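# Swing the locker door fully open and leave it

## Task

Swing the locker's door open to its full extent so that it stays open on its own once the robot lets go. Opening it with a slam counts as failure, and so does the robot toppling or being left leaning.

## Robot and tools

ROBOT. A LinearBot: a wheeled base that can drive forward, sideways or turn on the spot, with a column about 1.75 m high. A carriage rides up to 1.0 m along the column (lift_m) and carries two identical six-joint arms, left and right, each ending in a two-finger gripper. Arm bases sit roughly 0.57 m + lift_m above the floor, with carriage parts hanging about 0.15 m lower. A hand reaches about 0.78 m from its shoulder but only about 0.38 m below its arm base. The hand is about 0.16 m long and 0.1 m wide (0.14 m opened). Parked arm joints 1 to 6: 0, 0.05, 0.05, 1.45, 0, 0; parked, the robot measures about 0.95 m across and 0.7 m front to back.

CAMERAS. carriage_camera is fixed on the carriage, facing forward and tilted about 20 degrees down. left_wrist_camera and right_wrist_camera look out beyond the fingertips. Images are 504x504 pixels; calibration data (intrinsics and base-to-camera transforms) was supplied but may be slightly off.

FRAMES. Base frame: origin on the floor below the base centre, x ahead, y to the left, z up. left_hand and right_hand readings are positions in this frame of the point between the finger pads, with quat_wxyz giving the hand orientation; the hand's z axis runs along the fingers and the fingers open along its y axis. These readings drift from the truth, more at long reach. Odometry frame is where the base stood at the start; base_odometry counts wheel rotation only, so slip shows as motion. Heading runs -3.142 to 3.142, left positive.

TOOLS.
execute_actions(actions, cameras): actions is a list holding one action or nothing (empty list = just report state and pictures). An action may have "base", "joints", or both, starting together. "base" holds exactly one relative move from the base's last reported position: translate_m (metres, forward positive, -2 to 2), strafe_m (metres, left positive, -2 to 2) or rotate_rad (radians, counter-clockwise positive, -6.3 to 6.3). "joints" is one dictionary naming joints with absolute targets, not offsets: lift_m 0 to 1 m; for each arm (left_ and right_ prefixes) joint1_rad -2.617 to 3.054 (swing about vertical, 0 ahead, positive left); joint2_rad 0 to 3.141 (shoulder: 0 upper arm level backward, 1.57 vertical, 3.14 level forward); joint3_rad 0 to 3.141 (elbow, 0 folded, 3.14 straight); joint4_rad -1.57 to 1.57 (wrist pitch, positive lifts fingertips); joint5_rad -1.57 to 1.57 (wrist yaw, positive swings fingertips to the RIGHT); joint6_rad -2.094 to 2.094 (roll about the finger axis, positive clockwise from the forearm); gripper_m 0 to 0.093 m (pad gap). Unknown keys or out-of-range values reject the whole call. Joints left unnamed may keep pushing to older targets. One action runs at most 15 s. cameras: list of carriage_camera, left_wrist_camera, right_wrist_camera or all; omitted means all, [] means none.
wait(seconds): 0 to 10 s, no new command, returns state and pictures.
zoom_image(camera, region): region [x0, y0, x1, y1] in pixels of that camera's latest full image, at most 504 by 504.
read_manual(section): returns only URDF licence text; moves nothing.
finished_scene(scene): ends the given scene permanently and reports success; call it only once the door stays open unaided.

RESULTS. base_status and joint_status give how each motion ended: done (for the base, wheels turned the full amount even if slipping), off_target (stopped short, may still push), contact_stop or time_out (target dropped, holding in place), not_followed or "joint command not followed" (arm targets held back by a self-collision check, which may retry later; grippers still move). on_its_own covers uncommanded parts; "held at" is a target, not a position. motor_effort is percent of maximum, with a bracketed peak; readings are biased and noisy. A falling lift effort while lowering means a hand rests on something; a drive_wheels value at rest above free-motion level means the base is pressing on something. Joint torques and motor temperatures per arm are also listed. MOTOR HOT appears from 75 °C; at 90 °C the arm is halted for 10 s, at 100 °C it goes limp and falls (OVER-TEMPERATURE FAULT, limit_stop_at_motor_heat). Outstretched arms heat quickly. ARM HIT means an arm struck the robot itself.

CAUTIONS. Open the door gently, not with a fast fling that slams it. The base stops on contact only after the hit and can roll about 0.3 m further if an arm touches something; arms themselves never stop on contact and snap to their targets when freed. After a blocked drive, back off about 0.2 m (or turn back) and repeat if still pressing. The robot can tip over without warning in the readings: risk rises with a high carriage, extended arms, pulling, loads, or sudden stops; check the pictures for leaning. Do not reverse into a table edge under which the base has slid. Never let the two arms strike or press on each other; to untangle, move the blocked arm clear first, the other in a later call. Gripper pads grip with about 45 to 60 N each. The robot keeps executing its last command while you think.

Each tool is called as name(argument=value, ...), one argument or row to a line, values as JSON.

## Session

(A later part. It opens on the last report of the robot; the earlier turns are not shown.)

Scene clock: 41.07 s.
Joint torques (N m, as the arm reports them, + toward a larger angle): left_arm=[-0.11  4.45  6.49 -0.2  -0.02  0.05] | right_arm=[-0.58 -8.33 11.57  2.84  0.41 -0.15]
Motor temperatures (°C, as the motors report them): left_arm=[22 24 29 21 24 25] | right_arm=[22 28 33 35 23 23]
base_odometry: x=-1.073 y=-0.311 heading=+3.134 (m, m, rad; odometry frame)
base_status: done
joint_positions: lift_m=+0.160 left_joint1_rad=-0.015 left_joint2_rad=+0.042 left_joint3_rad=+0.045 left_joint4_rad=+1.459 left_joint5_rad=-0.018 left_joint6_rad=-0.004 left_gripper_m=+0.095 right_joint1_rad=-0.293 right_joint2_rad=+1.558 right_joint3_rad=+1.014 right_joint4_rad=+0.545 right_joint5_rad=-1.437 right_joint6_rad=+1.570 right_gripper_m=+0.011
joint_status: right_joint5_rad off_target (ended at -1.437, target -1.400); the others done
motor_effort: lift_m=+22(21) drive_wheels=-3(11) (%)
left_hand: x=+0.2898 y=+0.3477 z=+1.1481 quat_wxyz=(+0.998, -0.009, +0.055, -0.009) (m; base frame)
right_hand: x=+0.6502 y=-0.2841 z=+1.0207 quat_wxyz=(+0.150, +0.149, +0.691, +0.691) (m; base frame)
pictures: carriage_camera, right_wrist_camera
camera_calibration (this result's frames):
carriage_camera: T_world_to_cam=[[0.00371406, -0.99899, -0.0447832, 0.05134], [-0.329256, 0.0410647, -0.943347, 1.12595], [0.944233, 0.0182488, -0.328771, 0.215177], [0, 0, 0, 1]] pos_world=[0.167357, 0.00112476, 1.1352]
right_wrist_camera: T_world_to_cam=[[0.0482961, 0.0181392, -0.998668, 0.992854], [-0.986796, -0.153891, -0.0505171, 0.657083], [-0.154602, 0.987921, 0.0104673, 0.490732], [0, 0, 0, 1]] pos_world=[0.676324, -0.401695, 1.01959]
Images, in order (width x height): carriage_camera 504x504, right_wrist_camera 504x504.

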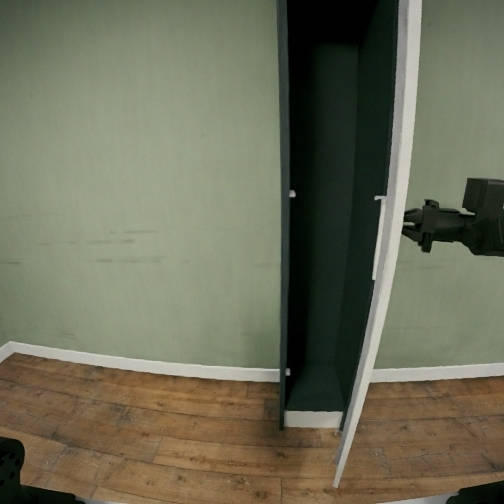

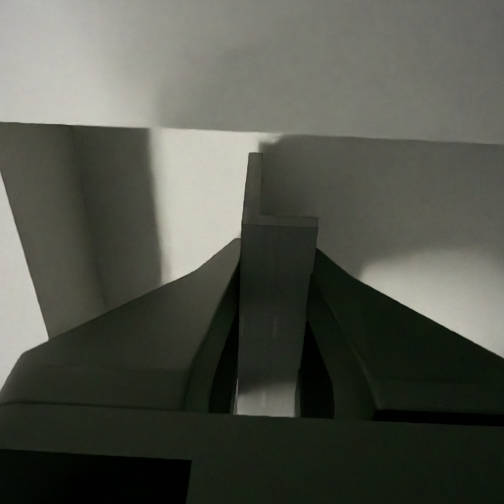

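execute_actions(
  actions=[
    {"base": {"strafe_m": -0.085}, "joints": {"right_joint1_rad": -0.2, "right_joint5_rad": -1.5, "right_joint2_rad": 1.6, "right_joint3_rad": 1.11}},
  ],
  cameras=["carriage_camera", "right_wrist_camera"],
)

Scene clock: 43.17 s.
Joint torques (N m, as the arm reports them, + toward a larger angle): left_arm=[-0.08  4.41  6.47 -0.21 -0.03  0.05] | right_arm=[-1.43 -8.75 11.72  2.63  0.67 -0.19]
Motor temperatures (°C, as the motors report them): left_arm=[22 24 29 21 24 25] | right_arm=[22 28 33 35 23 23]
base_odometry: x=-1.073 y=-0.226 heading=+3.134 (m, m, rad; odometry frame)
base_status: done
joint_positions: lift_m=+0.160 left_joint1_rad=-0.015 left_joint2_rad=+0.042 left_joint3_rad=+0.045 left_joint4_rad=+1.459 left_joint5_rad=-0.018 left_joint6_rad=-0.004 left_gripper_m=+0.095 right_joint1_rad=-0.183 right_joint2_rad=+1.607 right_joint3_rad=+1.062 right_joint4_rad=+0.554 right_joint5_rad=-1.566 right_joint6_rad=+1.574 right_gripper_m=+0.011
joint_status: right_joint5_rad off_target (ended at -1.566, target -1.500); the others done
motor_effort: lift_m=+23(23) drive_wheels=-3(8) (%)
left_hand: x=+0.2898 y=+0.3477 z=+1.1481 quat_wxyz=(+0.998, -0.009, +0.055, -0.009) (m; base frame)
right_hand: x=+0.6323 y=-0.2386 z=+1.0208 quat_wxyz=(+0.068, +0.064, +0.704, +0.704) (m; base frame)
pictures: carriage_camera, right_wrist_camera
camera_calibration (this result's frames):
carriage_camera: T_world_to_cam=[[0.00371406, -0.99899, -0.0447832, 0.05134], [-0.329256, 0.0410647, -0.943347, 1.12595], [0.944233, 0.0182488, -0.328771, 0.215177], [0, 0, 0, 1]] pos_world=[0.167357, 0.00112476, 1.1352]
right_wrist_camera: T_world_to_cam=[[0.0463419, 0.0282366, -0.998526, 0.996511], [-0.921904, -0.383688, -0.0536359, 0.553774], [-0.384637, 0.923031, 0.00825065, 0.575218], [0, 0, 0, 1]] pos_world=[0.685596, -0.346605, 1.02]
Images, in order (width x height): carriage_camera 504x504, right_wrist_camera 504x504.

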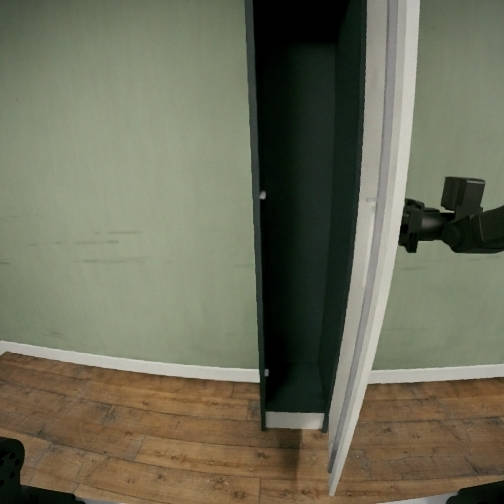

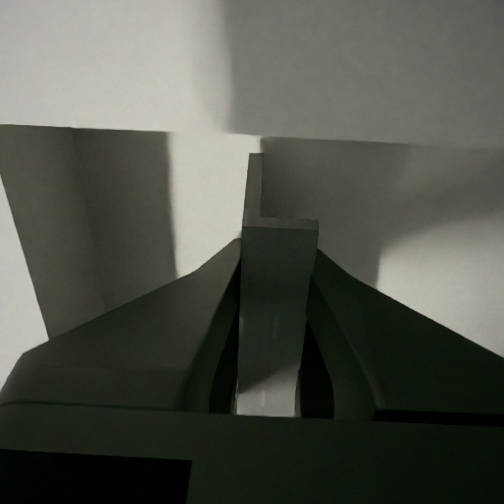

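execute_actions(
  actions=[
    {"joints": {"lift_m": 0.135, "right_joint4_rad": 0.5, "right_joint5_rad": -1.55, "right_gripper_m": 0.05, "left_joint1_rad": -0.9, "left_joint2_rad": 1.9, "left_joint3_rad": 2.0, "left_joint4_rad": -0.06, "left_joint5_rad": 0, "left_joint6_rad": 0, "left_gripper_m": 0.0}},
  ],
)

Scene clock: 47.03 s.
Joint torques (N m, as the arm reports them, + toward a larger angle): left_arm=[ -0.59 -10.14   9.76   2.32   0.05   0.05] | right_arm=[-0.51 -8.81  9.24  1.91  0.12 -0.22]
Motor temperatures (°C, as the motors report them): left_arm=[22 24 30 22 24 25] | right_arm=[22 29 34 34 23 23]
base_odometry: x=-1.073 y=-0.226 heading=+3.134 (m, m, rad; odometry frame)
base_status: not commanded
joint_positions: lift_m=+0.135 left_joint1_rad=-0.894 left_joint2_rad=+1.890 left_joint3_rad=+1.983 left_joint4_rad=-0.047 left_joint5_rad=-0.008 left_joint6_rad=-0.002 left_gripper_m=+0.001 right_joint1_rad=-0.194 right_joint2_rad=+1.607 right_joint3_rad=+1.094 right_joint4_rad=+0.496 right_joint5_rad=-1.557 right_joint6_rad=+1.576 right_gripper_m=+0.050
joint_status: all done
motor_effort: lift_m=+23(23) drive_wheels=+1(1) (%)
left_hand: x=+0.6305 y=-0.1118 z=+1.1515 quat_wxyz=(+0.653, +0.295, +0.624, -0.311) (m; base frame)
right_hand: x=+0.6373 y=-0.2435 z=+1.0016 quat_wxyz=(+0.065, +0.081, +0.703, +0.704) (m; base frame)
pictures: carriage_camera, left_wrist_camera, right_wrist_camera
camera_calibration (this result's frames):
carriage_camera: T_world_to_cam=[[0.00371406, -0.99899, -0.0447832, 0.0502209], [-0.329256, 0.0410647, -0.943347, 1.10237], [0.944233, 0.0182488, -0.328771, 0.206961], [0, 0, 0, 1]] pos_world=[0.167357, 0.00112476, 1.11021]
left_wrist_camera: T_world_to_cam=[[-0.796085, -0.605057, -0.0124297, 0.44781], [-0.32854, 0.449333, -0.83076, 1.21509], [0.508242, -0.657272, -0.556493, 0.373723], [0, 0, 0, 1]] pos_world=[0.565759, -0.0293918, 1.22299]
right_wrist_camera: T_world_to_cam=[[0.0199888, 0.0326949, -0.999265, 0.995794], [-0.930467, -0.365098, -0.0305582, 0.542312], [-0.365829, 0.930395, 0.0231237, 0.556681], [0, 0, 0, 1]] pos_world=[0.688349, -0.352494, 0.998762]
Images, in order (width x height): carriage_camera 504x504, left_wrist_camera 504x504, right_wrist_camera 504x504.

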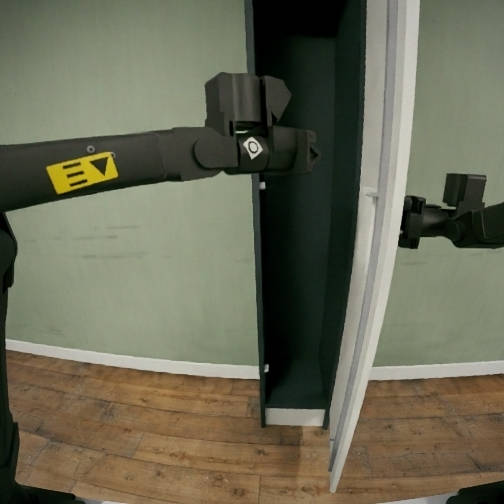

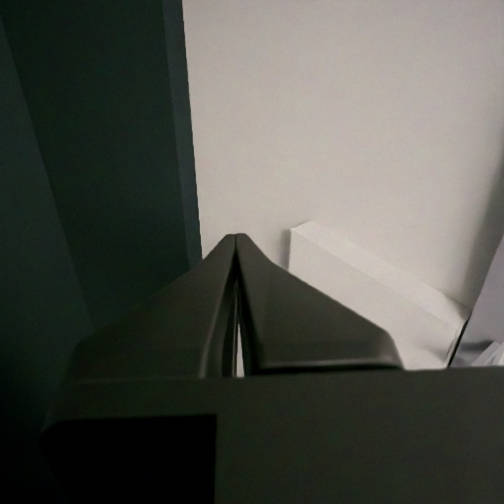

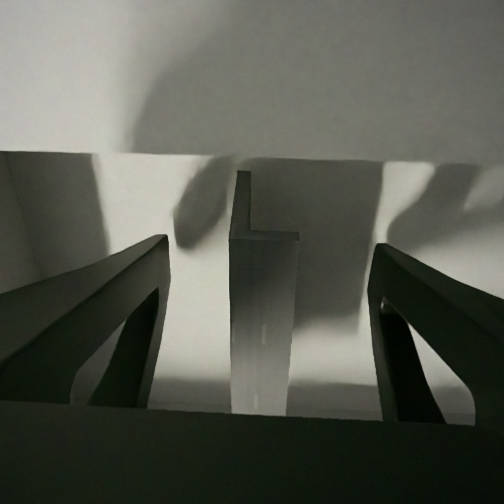

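execute_actions(
  actions=[
    {"base": {"strafe_m": -0.07}},
  ],
)

Scene clock: 48.67 s.
Joint torques (N m, as the arm reports them, + toward a larger angle): left_arm=[ -0.47 -10.27   9.74   2.34   0.06   0.08] | right_arm=[-0.2  -8.75  9.25  1.91  0.12 -0.21]
Motor temperatures (°C, as the motors report them): left_arm=[22 25 30 23 24 25] | right_arm=[22 29 34 34 23 23]
base_odometry: x=-1.073 y=-0.156 heading=+3.134 (m, m, rad; odometry frame)
base_status: done
joint_positions: lift_m=+0.135 left_joint1_rad=-0.895 left_joint2_rad=+1.890 left_joint3_rad=+1.983 left_joint4_rad=-0.048 left_joint5_rad=-0.007 left_joint6_rad=-0.002 left_gripper_m=+0.001 right_joint1_rad=-0.198 right_joint2_rad=+1.607 right_joint3_rad=+1.094 right_joint4_rad=+0.498 right_joint5_rad=-1.556 right_joint6_rad=+1.576 right_gripper_m=+0.050
joint_status: not commanded
motor_effort: lift_m=+23(22) drive_wheels=+1(9) (%)
left_hand: x=+0.6301 y=-0.1121 z=+1.1512 quat_wxyz=(+0.652, +0.296, +0.624, -0.311) (m; base frame)
right_hand: x=+0.6379 y=-0.2451 z=+1.0017 quat_wxyz=(+0.068, +0.082, +0.702, +0.704) (m; base frame)
pictures: carriage_camera, left_wrist_camera, right_wrist_camera
camera_calibration (this result's frames):
carriage_camera: T_world_to_cam=[[0.00371406, -0.99899, -0.0447832, 0.0502209], [-0.329256, 0.0410647, -0.943347, 1.10237], [0.944233, 0.0182488, -0.328771, 0.206961], [0, 0, 0, 1]] pos_world=[0.167357, 0.00112476, 1.11021]
left_wrist_camera: T_world_to_cam=[[-0.796786, -0.604135, -0.0124163, 0.447823], [-0.328609, 0.450459, -0.830122, 1.21431], [0.507099, -0.657349, -0.557443, 0.375353], [0, 0, 0, 1]] pos_world=[0.565512, -0.0297149, 1.22283]
right_wrist_camera: T_world_to_cam=[[0.0220281, 0.0321944, -0.999239, 0.994526], [-0.932345, -0.360136, -0.0321567, 0.546315], [-0.360898, 0.932344, 0.0220831, 0.556783], [0, 0, 0, 1]] pos_world=[0.688388, -0.354383, 0.999042]
Images, in order (width x height): carriage_camera 504x504, left_wrist_camera 504x504, right_wrist_camera 504x504.

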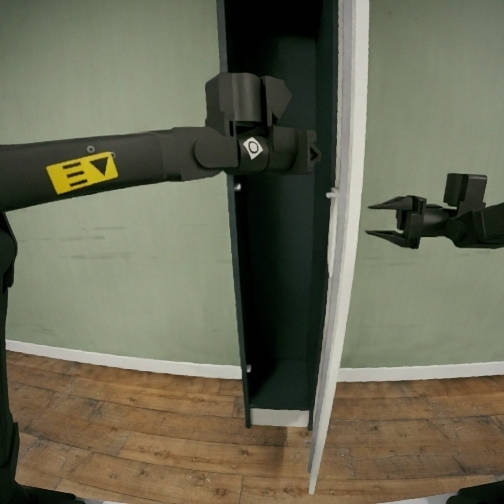

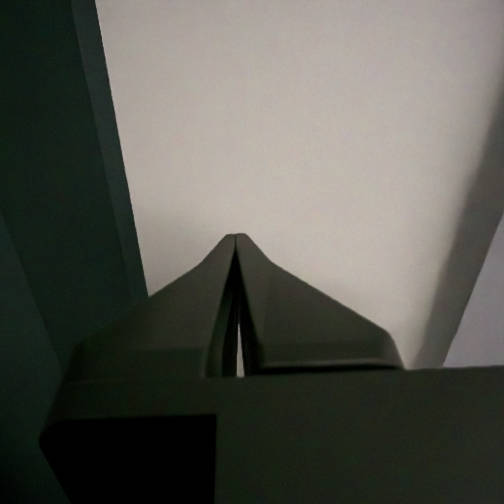

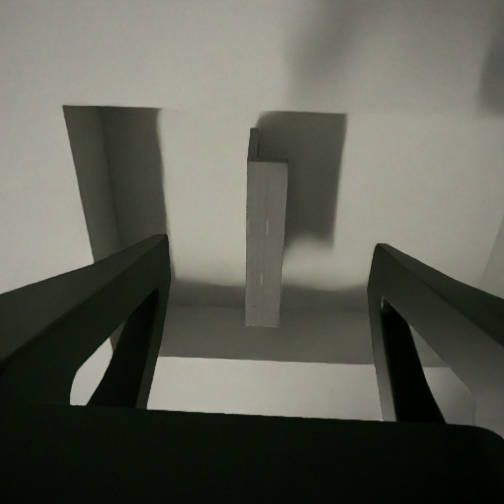

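execute_actions(
  actions=[
    {"base": {"strafe_m": -0.1}, "joints": {"right_joint1_rad": 0, "right_joint2_rad": 0.05, "right_joint3_rad": 0.05, "right_joint4_rad": 1.45, "right_joint5_rad": 0, "right_joint6_rad": 0}},
  ],
  cameras=["carriage_camera", "left_wrist_camera"],
)

Scene clock: 51.03 s.
Joint torques (N m, as the arm reports them, + toward a larger angle): left_arm=[-0.85 -9.25  9.76  2.48  0.09  0.03] | right_arm=[-0.35  3.39  4.83 -0.23  0.1  -0.12]
Motor temperatures (°C, as the motors report them): left_arm=[22 25 30 24 24 25] | right_arm=[22 29 34 33 23 23]
base_odometry: x=-1.072 y=-0.056 heading=+3.135 (m, m, rad; odometry frame)
base_status: done
joint_positions: lift_m=+0.135 left_joint1_rad=-0.891 left_joint2_rad=+1.879 left_joint3_rad=+1.983 left_joint4_rad=-0.061 left_joint5_rad=-0.012 left_joint6_rad=+0.002 left_gripper_m=+0.001 right_joint1_rad=+0.004 right_joint2_rad=+0.069 right_joint3_rad=+0.067 right_joint4_rad=+1.457 right_joint5_rad=-0.005 right_joint6_rad=+0.006 right_gripper_m=+0.050
joint_status: all done
motor_effort: lift_m=+21(22) drive_wheels=-3(9) (%)
left_hand: x=+0.6304 y=-0.1073 z=+1.1541 quat_wxyz=(+0.654, +0.295, +0.626, -0.307) (m; base frame)
right_hand: x=+0.2922 y=-0.3440 z=+1.1290 quat_wxyz=(+0.998, -0.003, +0.058, +0.005) (m; base frame)
pictures: carriage_camera, left_wrist_camera
camera_calibration (this result's frames):
carriage_camera: T_world_to_cam=[[0.00371406, -0.99899, -0.0447832, 0.0502209], [-0.329256, 0.0410647, -0.943347, 1.10237], [0.944233, 0.0182488, -0.328771, 0.206961], [0, 0, 0, 1]] pos_world=[0.167357, 0.00112476, 1.11021]
left_wrist_camera: T_world_to_cam=[[-0.791099, -0.611479, -0.0159602, 0.450779], [-0.331497, 0.450509, -0.828946, 1.21515], [0.514073, -0.650488, -0.559101, 0.378267], [0, 0, 0, 1]] pos_world=[0.564972, -0.0257345, 1.22598]
Images, in order (width x height): carriage_camera 504x504, left_wrist_camera 504x504.

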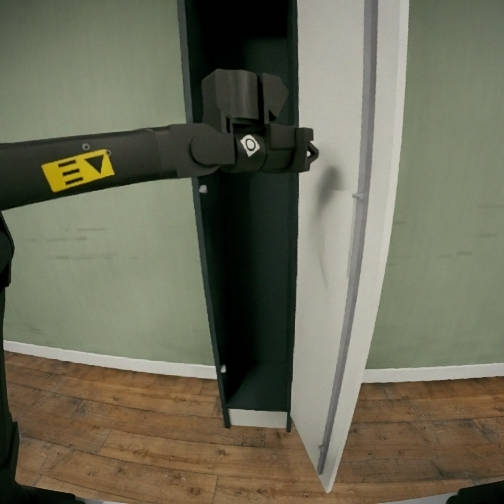

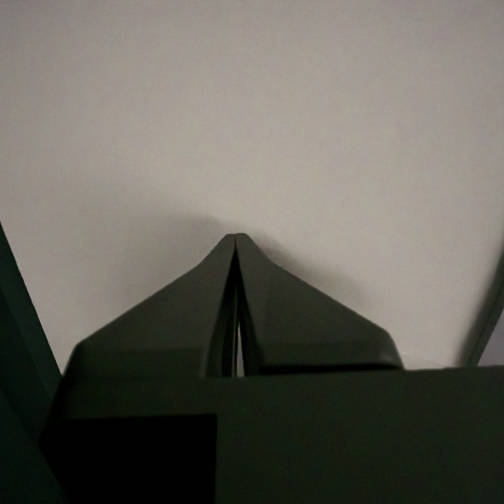

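execute_actions(
  actions=[
    {"base": {"strafe_m": -0.05}},
  ],
  cameras=["carriage_camera", "left_wrist_camera"],
)

Scene clock: 52.67 s.
Joint torques (N m, as the arm reports them, + toward a larger angle): left_arm=[-0.78 -9.45  9.75  2.46  0.08  0.03] | right_arm=[-0.36  3.33  4.83 -0.2   0.09 -0.12]
Motor temperatures (°C, as the motors report them): left_arm=[22 26 31 24 24 25] | right_arm=[22 29 33 32 23 23]
base_odometry: x=-1.072 y=-0.006 heading=+3.135 (m, m, rad; odometry frame)
base_status: done
joint_positions: lift_m=+0.135 left_joint1_rad=-0.893 left_joint2_rad=+1.882 left_joint3_rad=+1.983 left_joint4_rad=-0.057 left_joint5_rad=-0.013 left_joint6_rad=+0.002 left_gripper_m=+0.001 right_joint1_rad=+0.004 right_joint2_rad=+0.069 right_joint3_rad=+0.067 right_joint4_rad=+1.454 right_joint5_rad=-0.004 right_joint6_rad=+0.006 right_gripper_m=+0.050
joint_status: not commanded
motor_effort: lift_m=+23(22) drive_wheels=-3(8) (%)
left_hand: x=+0.6301 y=-0.1085 z=+1.1538 quat_wxyz=(+0.654, +0.295, +0.625, -0.308) (m; base frame)
right_hand: x=+0.2929 y=-0.3442 z=+1.1289 quat_wxyz=(+0.998, -0.002, +0.060, +0.005) (m; base frame)
pictures: carriage_camera, left_wrist_camera
camera_calibration (this result's frames):
carriage_camera: T_world_to_cam=[[0.00371406, -0.99899, -0.0447832, 0.0502209], [-0.329256, 0.0410647, -0.943347, 1.10237], [0.944233, 0.0182488, -0.328771, 0.206961], [0, 0, 0, 1]] pos_world=[0.167357, 0.00112476, 1.11021]
left_wrist_camera: T_world_to_cam=[[-0.792017, -0.61029, -0.0159767, 0.450468], [-0.330025, 0.45002, -0.829798, 1.21531], [0.513608, -0.651941, -0.557835, 0.376109], [0, 0, 0, 1]] pos_world=[0.564688, -0.0267954, 1.22546]
Images, in order (width x height): carriage_camera 504x504, left_wrist_camera 504x504.

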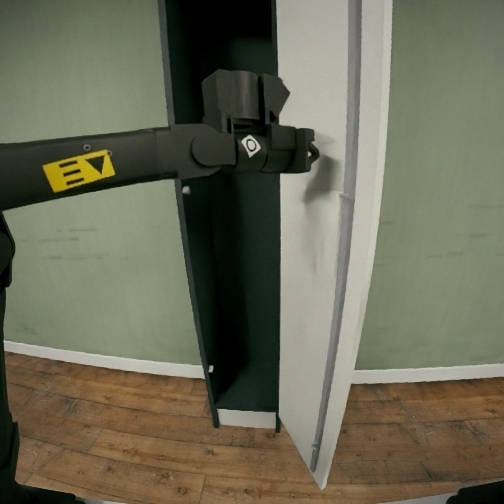

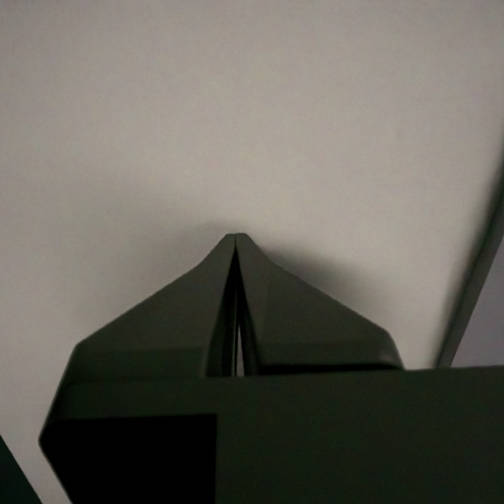

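execute_actions(
  actions=[
    {"base": {"translate_m": 0.04}},
  ],
  cameras=["carriage_camera", "left_wrist_camera"],
)

execute_actions(
  actions=[
    {"base": {"strafe_m": -0.04}},
  ],
  cameras=["carriage_camera", "left_wrist_camera"],
)

Scene clock: 54.17 s.
Joint torques (N m, as the arm reports them, + toward a larger angle): left_arm=[-0.77 -9.6   9.6   2.4  -0.01  0.03] | right_arm=[-0.45  3.33  4.78 -0.14  0.08 -0.14]
Motor temperatures (°C, as the motors report them): left_arm=[22 26 31 25 24 25] | right_arm=[22 29 33 32 23 23]
base_odometry: x=-1.112 y=-0.005 heading=+3.134 (m, m, rad; odometry frame)
base_status: done
joint_positions: lift_m=+0.135 left_joint1_rad=-0.893 left_joint2_rad=+1.883 left_joint3_rad=+1.985 left_joint4_rad=-0.053 left_joint5_rad=-0.003 left_joint6_rad=+0.002 left_gripper_m=+0.001 right_joint1_rad=+0.004 right_joint2_rad=+0.069 right_joint3_rad=+0.067 right_joint4_rad=+1.450 right_joint5_rad=-0.004 right_joint6_rad=+0.006 right_gripper_m=+0.050
joint_status: not commanded
motor_effort: lift_m=+22(22) drive_wheels=-6(8) (%)
left_hand: x=+0.6288 y=-0.1096 z=+1.1552 quat_wxyz=(+0.654, +0.297, +0.622, -0.311) (m; base frame)
right_hand: x=+0.2939 y=-0.3442 z=+1.1288 quat_wxyz=(+0.998, -0.002, +0.061, +0.005) (m; base frame)
pictures: carriage_camera, left_wrist_camera
camera_calibration (this result's frames):
carriage_camera: T_world_to_cam=[[0.00371406, -0.99899, -0.0447832, 0.0502209], [-0.329256, 0.0410647, -0.943347, 1.10237], [0.944233, 0.0182488, -0.328771, 0.206961], [0, 0, 0, 1]] pos_world=[0.167357, 0.00112476, 1.11021]
left_wrist_camera: T_world_to_cam=[[-0.797739, -0.602776, -0.016555, 0.453943], [-0.322862, 0.450154, -0.832539, 1.21524], [0.509287, -0.658804, -0.553719, 0.374059], [0, 0, 0, 1]] pos_world=[0.563979, -0.026987, 1.22637]
Images, in order (width x height): carriage_camera 504x504, left_wrist_camera 504x504.

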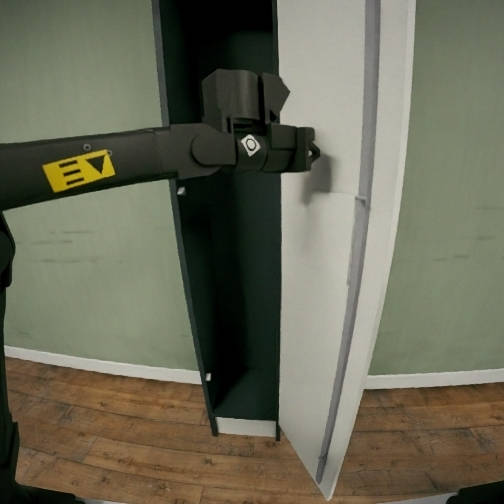

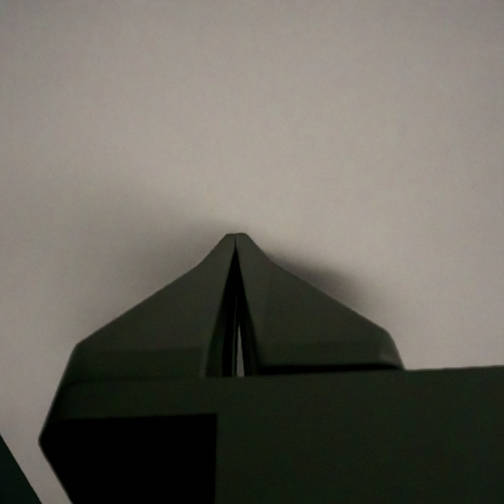

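Scene clock: 55.33 s.
Joint torques (N m, as the arm reports them, + toward a larger angle): left_arm=[-0.64 -9.48  9.64  2.44  0.09  0.02] | right_arm=[-0.35  3.32  4.76 -0.16  0.08 -0.12]
Motor temperatures (°C, as the motors report them): left_arm=[22 26 31 25 24 25] | right_arm=[22 29 33 32 23 23]
base_odometry: x=-1.112 y=+0.035 heading=+3.135 (m, m, rad; odometry frame)
base_status: done
joint_positions: lift_m=+0.135 left_joint1_rad=-0.894 left_joint2_rad=+1.882 left_joint3_rad=+1.985 left_joint4_rad=-0.056 left_joint5_rad=-0.013 left_joint6_rad=+0.002 left_gripper_m=+0.001 right_joint1_rad=+0.004 right_joint2_rad=+0.069 right_joint3_rad=+0.067 right_joint4_rad=+1.450 right_joint5_rad=-0.003 right_joint6_rad=+0.006 right_gripper_m=+0.050
joint_status: not commanded
motor_effort: lift_m=+23(22) drive_wheels=-3(14) (%)
left_hand: x=+0.6293 y=-0.1090 z=+1.1547 quat_wxyz=(+0.654, +0.295, +0.624, -0.308) (m; base frame)
right_hand: x=+0.2939 y=-0.3443 z=+1.1288 quat_wxyz=(+0.998, -0.002, +0.061, +0.005) (m; base frame)
pictures: carriage_camera, left_wrist_camera
camera_calibration (this result's frames):
carriage_camera: T_world_to_cam=[[0.00371406, -0.99899, -0.0447832, 0.0502209], [-0.329256, 0.0410647, -0.943347, 1.10237], [0.944233, 0.0182488, -0.328771, 0.206961], [0, 0, 0, 1]] pos_world=[0.167357, 0.00112476, 1.11021]
left_wrist_camera: T_world_to_cam=[[-0.792924, -0.60911, -0.0160261, 0.450347], [-0.328148, 0.449041, -0.831072, 1.21622], [0.51341, -0.653718, -0.555934, 0.374382], [0, 0, 0, 1]] pos_world=[0.563981, -0.0270831, 1.22612]
Images, in order (width x height): carriage_camera 504x504, left_wrist_camera 504x504.

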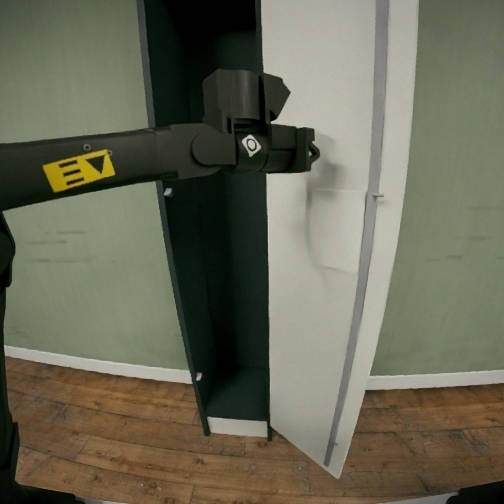

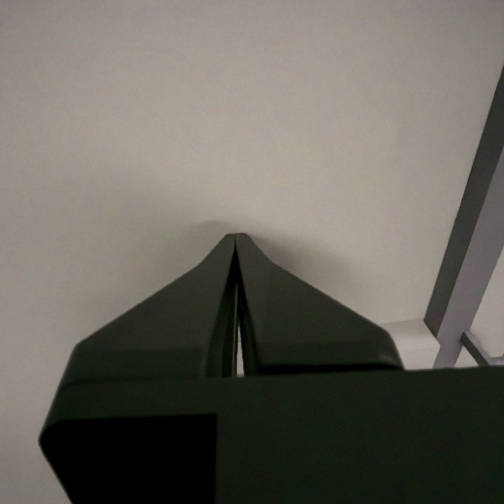

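execute_actions(
  actions=[
    {"base": {"strafe_m": -0.05}},
  ],
  cameras=["carriage_camera"],
)

execute_actions(
  actions=[
    {"base": {"translate_m": 0.04}},
  ],
  cameras=["carriage_camera", "left_wrist_camera"],
)

Scene clock: 56.70 s.
Joint torques (N m, as the arm reports them, + toward a larger angle): left_arm=[-0.6  -9.75  9.62  2.4   0.06  0.02] | right_arm=[-0.41  3.29  4.8  -0.14  0.07 -0.11]
Motor temperatures (°C, as the motors report them): left_arm=[22 27 31 26 24 25] | right_arm=[22 28 33 31 23 23]
base_odometry: x=-1.112 y=+0.085 heading=+3.135 (m, m, rad; odometry frame)
base_status: done
joint_positions: lift_m=+0.135 left_joint1_rad=-0.895 left_joint2_rad=+1.885 left_joint3_rad=+1.985 left_joint4_rad=-0.051 left_joint5_rad=-0.012 left_joint6_rad=+0.002 left_gripper_m=+0.001 right_joint1_rad=+0.004 right_joint2_rad=+0.069 right_joint3_rad=+0.067 right_joint4_rad=+1.450 right_joint5_rad=-0.003 right_joint6_rad=+0.006 right_gripper_m=+0.050
joint_status: not commanded
motor_effort: lift_m=+22(22) drive_wheels=-3(10) (%)
left_hand: x=+0.6295 y=-0.1100 z=+1.1544 quat_wxyz=(+0.655, +0.295, +0.623, -0.309) (m; base frame)
right_hand: x=+0.2939 y=-0.3444 z=+1.1288 quat_wxyz=(+0.998, -0.001, +0.061, +0.005) (m; base frame)
pictures: carriage_camera
camera_calibration (this result's frames):
carriage_camera: T_world_to_cam=[[0.00371406, -0.99899, -0.0447832, 0.0502209], [-0.329256, 0.0410647, -0.943347, 1.10237], [0.944233, 0.0182488, -0.328771, 0.206961], [0, 0, 0, 1]] pos_world=[0.167357, 0.00112476, 1.11021]
Images, in order (width x height): carriage_camera 504x504.

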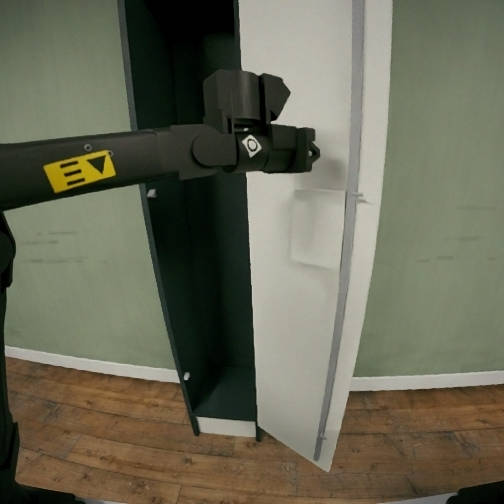

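Scene clock: 57.87 s.
Joint torques (N m, as the arm reports them, + toward a larger angle): left_arm=[ 0.11 -9.68  9.66  2.38 -0.11  0.02] | right_arm=[-0.41  3.3   4.83 -0.14  0.08 -0.11]
Motor temperatures (°C, as the motors report them): left_arm=[22 27 31 26 24 25] | right_arm=[22 28 32 31 23 23]
base_odometry: x=-1.152 y=+0.085 heading=+3.134 (m, m, rad; odometry frame)
base_status: done
joint_positions: lift_m=+0.135 left_joint1_rad=-0.902 left_joint2_rad=+1.884 left_joint3_rad=+1.985 left_joint4_rad=-0.052 left_joint5_rad=+0.010 left_joint6_rad=+0.002 left_gripper_m=+0.001 right_joint1_rad=+0.004 right_joint2_rad=+0.069 right_joint3_rad=+0.067 right_joint4_rad=+1.449 right_joint5_rad=-0.002 right_joint6_rad=+0.006 right_gripper_m=+0.050
joint_status: not commanded
motor_effort: lift_m=+21(21) drive_wheels=-5(9) (%)
left_hand: x=+0.6229 y=-0.1147 z=+1.1550 quat_wxyz=(+0.651, +0.304, +0.618, -0.318) (m; base frame)
right_hand: x=+0.2941 y=-0.3445 z=+1.1287 quat_wxyz=(+0.998, -0.001, +0.062, +0.005) (m; base frame)
pictures: carriage_camera, left_wrist_camera
camera_calibration (this result's frames):
carriage_camera: T_world_to_cam=[[0.00371406, -0.99899, -0.0447832, 0.0502209], [-0.329256, 0.0410647, -0.943347, 1.10237], [0.944233, 0.0182488, -0.328771, 0.206961], [0, 0, 0, 1]] pos_world=[0.167357, 0.00112476, 1.11021]
left_wrist_camera: T_world_to_cam=[[-0.81108, -0.584682, -0.0172127, 0.457297], [-0.312038, 0.45738, -0.832728, 1.20974], [0.494753, -0.670038, -0.553415, 0.380919], [0, 0, 0, 1]] pos_world=[0.559929, -0.0307083, 1.22606]
Images, in order (width x height): carriage_camera 504x504, left_wrist_camera 504x504.

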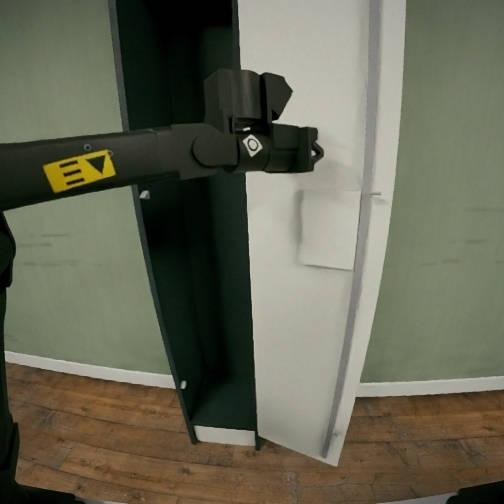

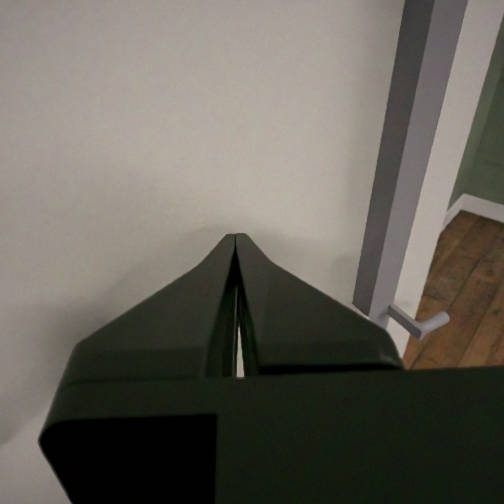

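execute_actions(
  actions=[
    {"base": {"strafe_m": -0.04}},
  ],
  cameras=["carriage_camera"],
)

execute_actions(
  actions=[
    {"base": {"translate_m": 0.03}},
  ],
  cameras=["carriage_camera", "left_wrist_camera"],
)

Scene clock: 59.40 s.
Joint torques (N m, as the arm reports them, + toward a larger angle): left_arm=[ 0.11 -9.57  9.6   2.36 -0.11  0.02] | right_arm=[-0.41  3.29  4.78 -0.15  0.06 -0.12]
Motor temperatures (°C, as the motors report them): left_arm=[22 27 32 26 24 25] | right_arm=[22 28 32 31 23 23]
base_odometry: x=-1.151 y=+0.125 heading=+3.135 (m, m, rad; odometry frame)
base_status: done
joint_positions: lift_m=+0.135 left_joint1_rad=-0.902 left_joint2_rad=+1.884 left_joint3_rad=+1.985 left_joint4_rad=-0.052 left_joint5_rad=+0.009 left_joint6_rad=+0.002 left_gripper_m=+0.001 right_joint1_rad=+0.004 right_joint2_rad=+0.069 right_joint3_rad=+0.067 right_joint4_rad=+1.449 right_joint5_rad=-0.002 right_joint6_rad=+0.006 right_gripper_m=+0.050
joint_status: not commanded
motor_effort: lift_m=+22(22) drive_wheels=-4(10) (%)
left_hand: x=+0.6230 y=-0.1146 z=+1.1549 quat_wxyz=(+0.651, +0.304, +0.619, -0.318) (m; base frame)
right_hand: x=+0.2940 y=-0.3445 z=+1.1287 quat_wxyz=(+0.998, -0.001, +0.062, +0.005) (m; base frame)
pictures: carriage_camera
camera_calibration (this result's frames):
carriage_camera: T_world_to_cam=[[0.00371406, -0.99899, -0.0447832, 0.0502209], [-0.329256, 0.0410647, -0.943347, 1.10237], [0.944233, 0.0182488, -0.328771, 0.206961], [0, 0, 0, 1]] pos_world=[0.167357, 0.00112476, 1.11021]
Images, in order (width x height): carriage_camera 504x504.

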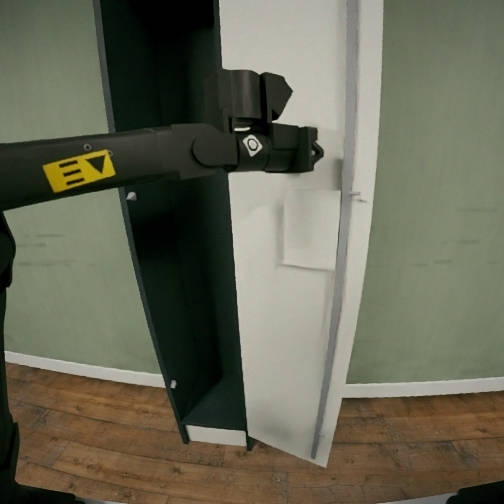

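Scene clock: 60.37 s.
Joint torques (N m, as the arm reports them, + toward a larger angle): left_arm=[ 0.45 -9.59  9.75  2.41 -0.15  0.02] | right_arm=[-0.4   3.34  4.77 -0.11  0.07 -0.12]
Motor temperatures (°C, as the motors report them): left_arm=[22 28 32 27 24 25] | right_arm=[22 28 32 30 23 23]
base_odometry: x=-1.181 y=+0.125 heading=+3.134 (m, m, rad; odometry frame)
base_status: done
joint_positions: lift_m=+0.135 left_joint1_rad=-0.906 left_joint2_rad=+1.884 left_joint3_rad=+1.985 left_joint4_rad=-0.052 left_joint5_rad=+0.013 left_joint6_rad=+0.002 left_gripper_m=+0.001 right_joint1_rad=+0.004 right_joint2_rad=+0.069 right_joint3_rad=+0.067 right_joint4_rad=+1.449 right_joint5_rad=-0.002 right_joint6_rad=+0.006 right_gripper_m=+0.050
joint_status: not commanded
motor_effort: lift_m=+21(21) drive_wheels=-6(9) (%)
left_hand: x=+0.6208 y=-0.1164 z=+1.1550 quat_wxyz=(+0.650, +0.306, +0.617, -0.321) (m; base frame)
right_hand: x=+0.2941 y=-0.3445 z=+1.1287 quat_wxyz=(+0.998, -0.001, +0.062, +0.005) (m; base frame)
pictures: carriage_camera, left_wrist_camera
camera_calibration (this result's frames):
carriage_camera: T_world_to_cam=[[0.00371406, -0.99899, -0.0447832, 0.0502209], [-0.329256, 0.0410647, -0.943347, 1.10237], [0.944233, 0.0182488, -0.328771, 0.206961], [0, 0, 0, 1]] pos_world=[0.167357, 0.00112476, 1.11021]
left_wrist_camera: T_world_to_cam=[[-0.815072, -0.5791, -0.0173646, 0.457848], [-0.308792, 0.459589, -0.832722, 1.20807], [0.49021, -0.673366, -0.553419, 0.383298], [0, 0, 0, 1]] pos_world=[0.558326, -0.031977, 1.22606]
Images, in order (width x height): carriage_camera 504x504, left_wrist_camera 504x504.

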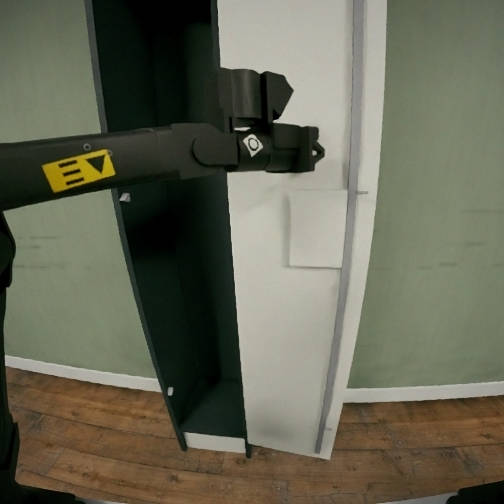

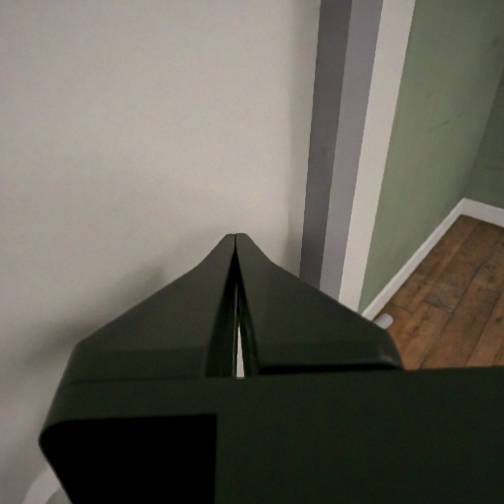

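execute_actions(
  actions=[
    {"base": {"translate_m": 0.02}},
  ],
  cameras=["carriage_camera", "left_wrist_camera"],
)

Scene clock: 61.60 s.
Joint torques (N m, as the arm reports them, + toward a larger angle): left_arm=[ 0.38 -9.58  9.59  2.36 -0.09  0.03] | right_arm=[-0.39  3.28  4.82 -0.1   0.07 -0.12]
Motor temperatures (°C, as the motors report them): left_arm=[22 28 32 27 24 25] | right_arm=[22 28 32 30 22 23]
base_odometry: x=-1.201 y=+0.126 heading=+3.134 (m, m, rad; odometry frame)
base_status: done
joint_positions: lift_m=+0.135 left_joint1_rad=-0.905 left_joint2_rad=+1.884 left_joint3_rad=+1.985 left_joint4_rad=-0.051 left_joint5_rad=+0.011 left_joint6_rad=+0.002 left_gripper_m=+0.001 right_joint1_rad=+0.004 right_joint2_rad=+0.069 right_joint3_rad=+0.067 right_joint4_rad=+1.448 right_joint5_rad=-0.002 right_joint6_rad=+0.006 right_gripper_m=+0.050
joint_status: not commanded
motor_effort: lift_m=+22(23) drive_wheels=-5(8) (%)
left_hand: x=+0.6216 y=-0.1158 z=+1.1551 quat_wxyz=(+0.650, +0.305, +0.618, -0.320) (m; base frame)
right_hand: x=+0.2944 y=-0.3445 z=+1.1287 quat_wxyz=(+0.998, -0.001, +0.063, +0.005) (m; base frame)
pictures: carriage_camera, left_wrist_camera
camera_calibration (this result's frames):
carriage_camera: T_world_to_cam=[[0.00371406, -0.99899, -0.0447832, 0.0502209], [-0.329256, 0.0410647, -0.943347, 1.10237], [0.944233, 0.0182488, -0.328771, 0.206961], [0, 0, 0, 1]] pos_world=[0.167357, 0.00112476, 1.11021]
left_wrist_camera: T_world_to_cam=[[-0.813295, -0.581594, -0.0173041, 0.457383], [-0.309862, 0.458096, -0.833147, 1.20917], [0.49248, -0.672232, -0.552781, 0.381417], [0, 0, 0, 1]] pos_world=[0.558822, -0.0315032, 1.22617]
Images, in order (width x height): carriage_camera 504x504, left_wrist_camera 504x504.

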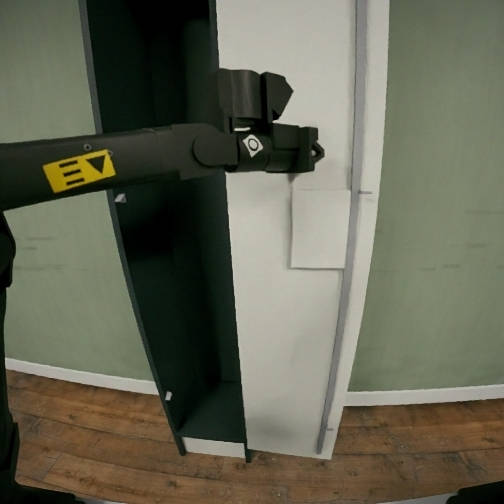

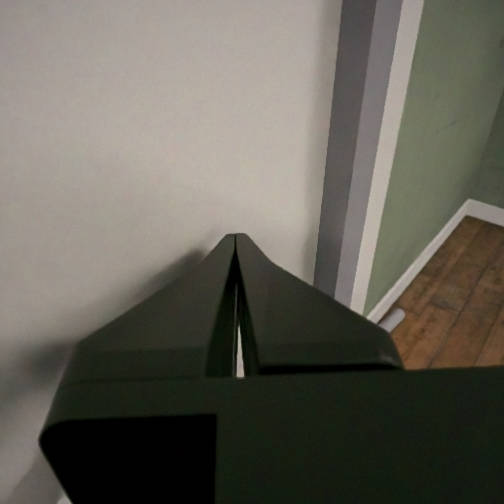

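execute_actions(
  actions=[
    {"base": {"translate_m": 0.02}},
  ],
  cameras=["carriage_camera", "left_wrist_camera"],
)

Scene clock: 62.70 s.
Joint torques (N m, as the arm reports them, + toward a larger angle): left_arm=[ 1.27 -8.79  9.61  2.58 -0.6   0.02] | right_arm=[-0.38  3.33  4.89 -0.13  0.07 -0.11]
Motor temperatures (°C, as the motors report them): left_arm=[22 28 32 27 24 25] | right_arm=[22 28 32 30 22 23]
base_odometry: x=-1.221 y=+0.126 heading=+3.133 (m, m, rad; odometry frame)
base_status: done
joint_positions: lift_m=+0.135 left_joint1_rad=-0.915 left_joint2_rad=+1.874 left_joint3_rad=+1.985 left_joint4_rad=-0.069 left_joint5_rad=+0.064 left_joint6_rad=+0.002 left_gripper_m=+0.001 right_joint1_rad=+0.004 right_joint2_rad=+0.069 right_joint3_rad=+0.067 right_joint4_rad=+1.448 right_joint5_rad=-0.002 right_joint6_rad=+0.006 right_gripper_m=+0.050
joint_status: not commanded
motor_effort: lift_m=+22(23) drive_wheels=+4(11) (%)
left_hand: x=+0.6077 y=-0.1221 z=+1.1561 quat_wxyz=(+0.638, +0.327, +0.610, -0.338) (m; base frame)
right_hand: x=+0.2942 y=-0.3445 z=+1.1287 quat_wxyz=(+0.998, -0.001, +0.062, +0.005) (m; base frame)
pictures: carriage_camera, left_wrist_camera
camera_calibration (this result's frames):
carriage_camera: T_world_to_cam=[[0.00371406, -0.99899, -0.0447832, 0.0502209], [-0.329256, 0.0410647, -0.943347, 1.10237], [0.944233, 0.0182488, -0.328771, 0.206961], [0, 0, 0, 1]] pos_world=[0.167357, 0.00112476, 1.11021]
left_wrist_camera: T_world_to_cam=[[-0.84809, -0.529506, -0.0191412, 0.47208], [-0.283106, 0.483385, -0.828366, 1.18986], [0.447877, -0.69711, -0.559861, 0.416774], [0, 0, 0, 1]] pos_world=[0.55056, -0.034655, 1.22801]
Images, in order (width x height): carriage_camera 504x504, left_wrist_camera 504x504.

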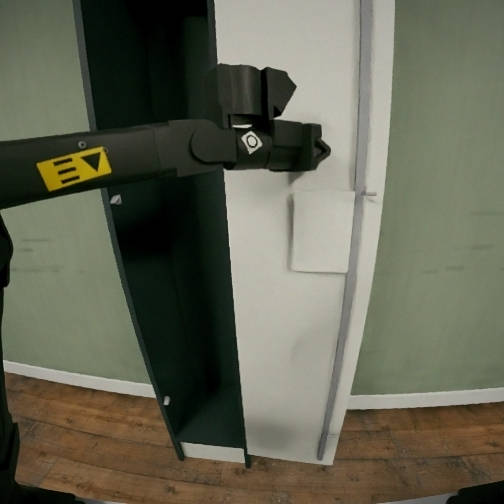

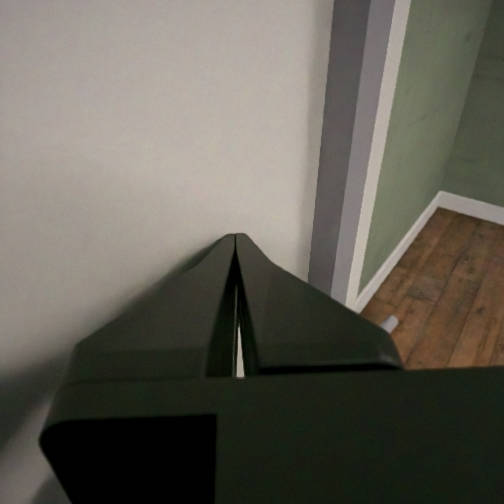

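execute_actions(
  actions=[
    {"base": {"translate_m": -0.1}},
  ],
  cameras=["carriage_camera"],
)

execute_actions(
  actions=[
    {"joints": {"left_joint1_rad": 0, "left_joint2_rad": 0.05, "left_joint3_rad": 0.05, "left_joint4_rad": 1.45, "left_joint5_rad": 0, "left_joint6_rad": 0}},
  ],
  cameras=["carriage_camera"],
)

Scene clock: 64.47 s.
Joint torques (N m, as the arm reports them, + toward a larger angle): left_arm=[ 0.66 -9.21  9.58  2.44 -0.13  0.02] | right_arm=[-0.36  3.33  4.79 -0.13  0.07 -0.13]
Motor temperatures (°C, as the motors report them): left_arm=[22 28 32 28 24 25] | right_arm=[22 28 32 30 22 23]
base_odometry: x=-1.121 y=+0.125 heading=+3.133 (m, m, rad; odometry frame)
base_status: done
joint_positions: lift_m=+0.135 left_joint1_rad=-0.908 left_joint2_rad=+1.878 left_joint3_rad=+1.985 left_joint4_rad=-0.057 left_joint5_rad=+0.012 left_joint6_rad=+0.002 left_gripper_m=+0.001 right_joint1_rad=+0.004 right_joint2_rad=+0.069 right_joint3_rad=+0.067 right_joint4_rad=+1.449 right_joint5_rad=-0.002 right_joint6_rad=+0.006 right_gripper_m=+0.050
joint_status: not commanded
motor_effort: lift_m=+23(21) drive_wheels=-2(9) (%)
left_hand: x=+0.6189 y=-0.1156 z=+1.1566 quat_wxyz=(+0.649, +0.307, +0.617, -0.321) (m; base frame)
right_hand: x=+0.2941 y=-0.3445 z=+1.1287 quat_wxyz=(+0.998, -0.001, +0.062, +0.005) (m; base frame)
pictures: carriage_camera
camera_calibration (this result's frames):
carriage_camera: T_world_to_cam=[[0.00371406, -0.99899, -0.0447832, 0.0502209], [-0.329256, 0.0410647, -0.943347, 1.10237], [0.944233, 0.0182488, -0.328771, 0.206961], [0, 0, 0, 1]] pos_world=[0.167357, 0.00112476, 1.11021]
Images, in order (width x height): carriage_camera 504x504.

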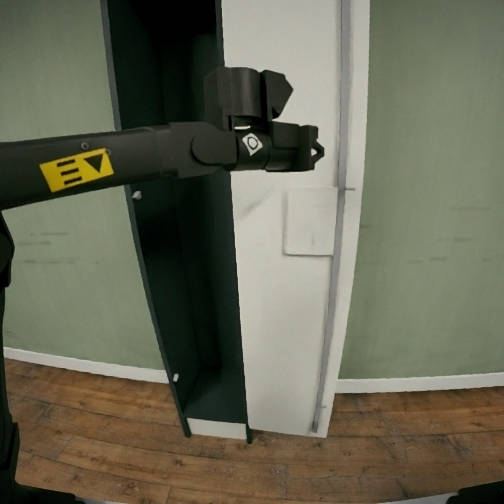

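Scene clock: 66.43 s.
Joint torques (N m, as the arm reports them, + toward a larger angle): left_arm=[ 0.76  3.13  4.55 -0.24  0.    0.02] | right_arm=[-0.38  3.29  4.82 -0.14  0.07 -0.12]
Motor temperatures (°C, as the motors report them): left_arm=[22 28 32 28 24 25] | right_arm=[22 28 32 29 22 23]
base_odometry: x=-1.121 y=+0.125 heading=+3.133 (m, m, rad; odometry frame)
base_status: not commanded
joint_positions: lift_m=+0.135 left_joint1_rad=-0.009 left_joint2_rad=+0.066 left_joint3_rad=+0.075 left_joint4_rad=+1.453 left_joint5_rad=-0.003 left_joint6_rad=+0.002 left_gripper_m=+0.001 right_joint1_rad=+0.004 right_joint2_rad=+0.069 right_joint3_rad=+0.067 right_joint4_rad=+1.449 right_joint5_rad=-0.002 right_joint6_rad=+0.006 right_gripper_m=+0.050
joint_status: all done
motor_effort: lift_m=+23(22) drive_wheels=+0(2) (%)
left_hand: x=+0.2898 y=+0.3453 z=+1.1311 quat_wxyz=(+0.999, -0.001, +0.055, -0.004) (m; base frame)
right_hand: x=+0.2941 y=-0.3445 z=+1.1287 quat_wxyz=(+0.998, -0.001, +0.062, +0.005) (m; base frame)
pictures: carriage_camera
camera_calibration (this result's frames):
carriage_camera: T_world_to_cam=[[0.00371406, -0.99899, -0.0447832, 0.0502208], [-0.329256, 0.0410647, -0.943347, 1.10237], [0.944233, 0.0182488, -0.328771, 0.206961], [0, 0, 0, 1]] pos_world=[0.167357, 0.00112476, 1.11021]
Images, in order (width x height): carriage_camera 504x504.

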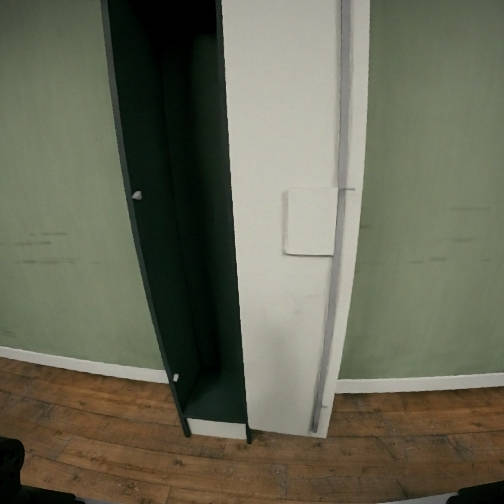

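The door is fully open and stays there.

finished_scene(
  scene=1,
)

The scene is finished: the task was done.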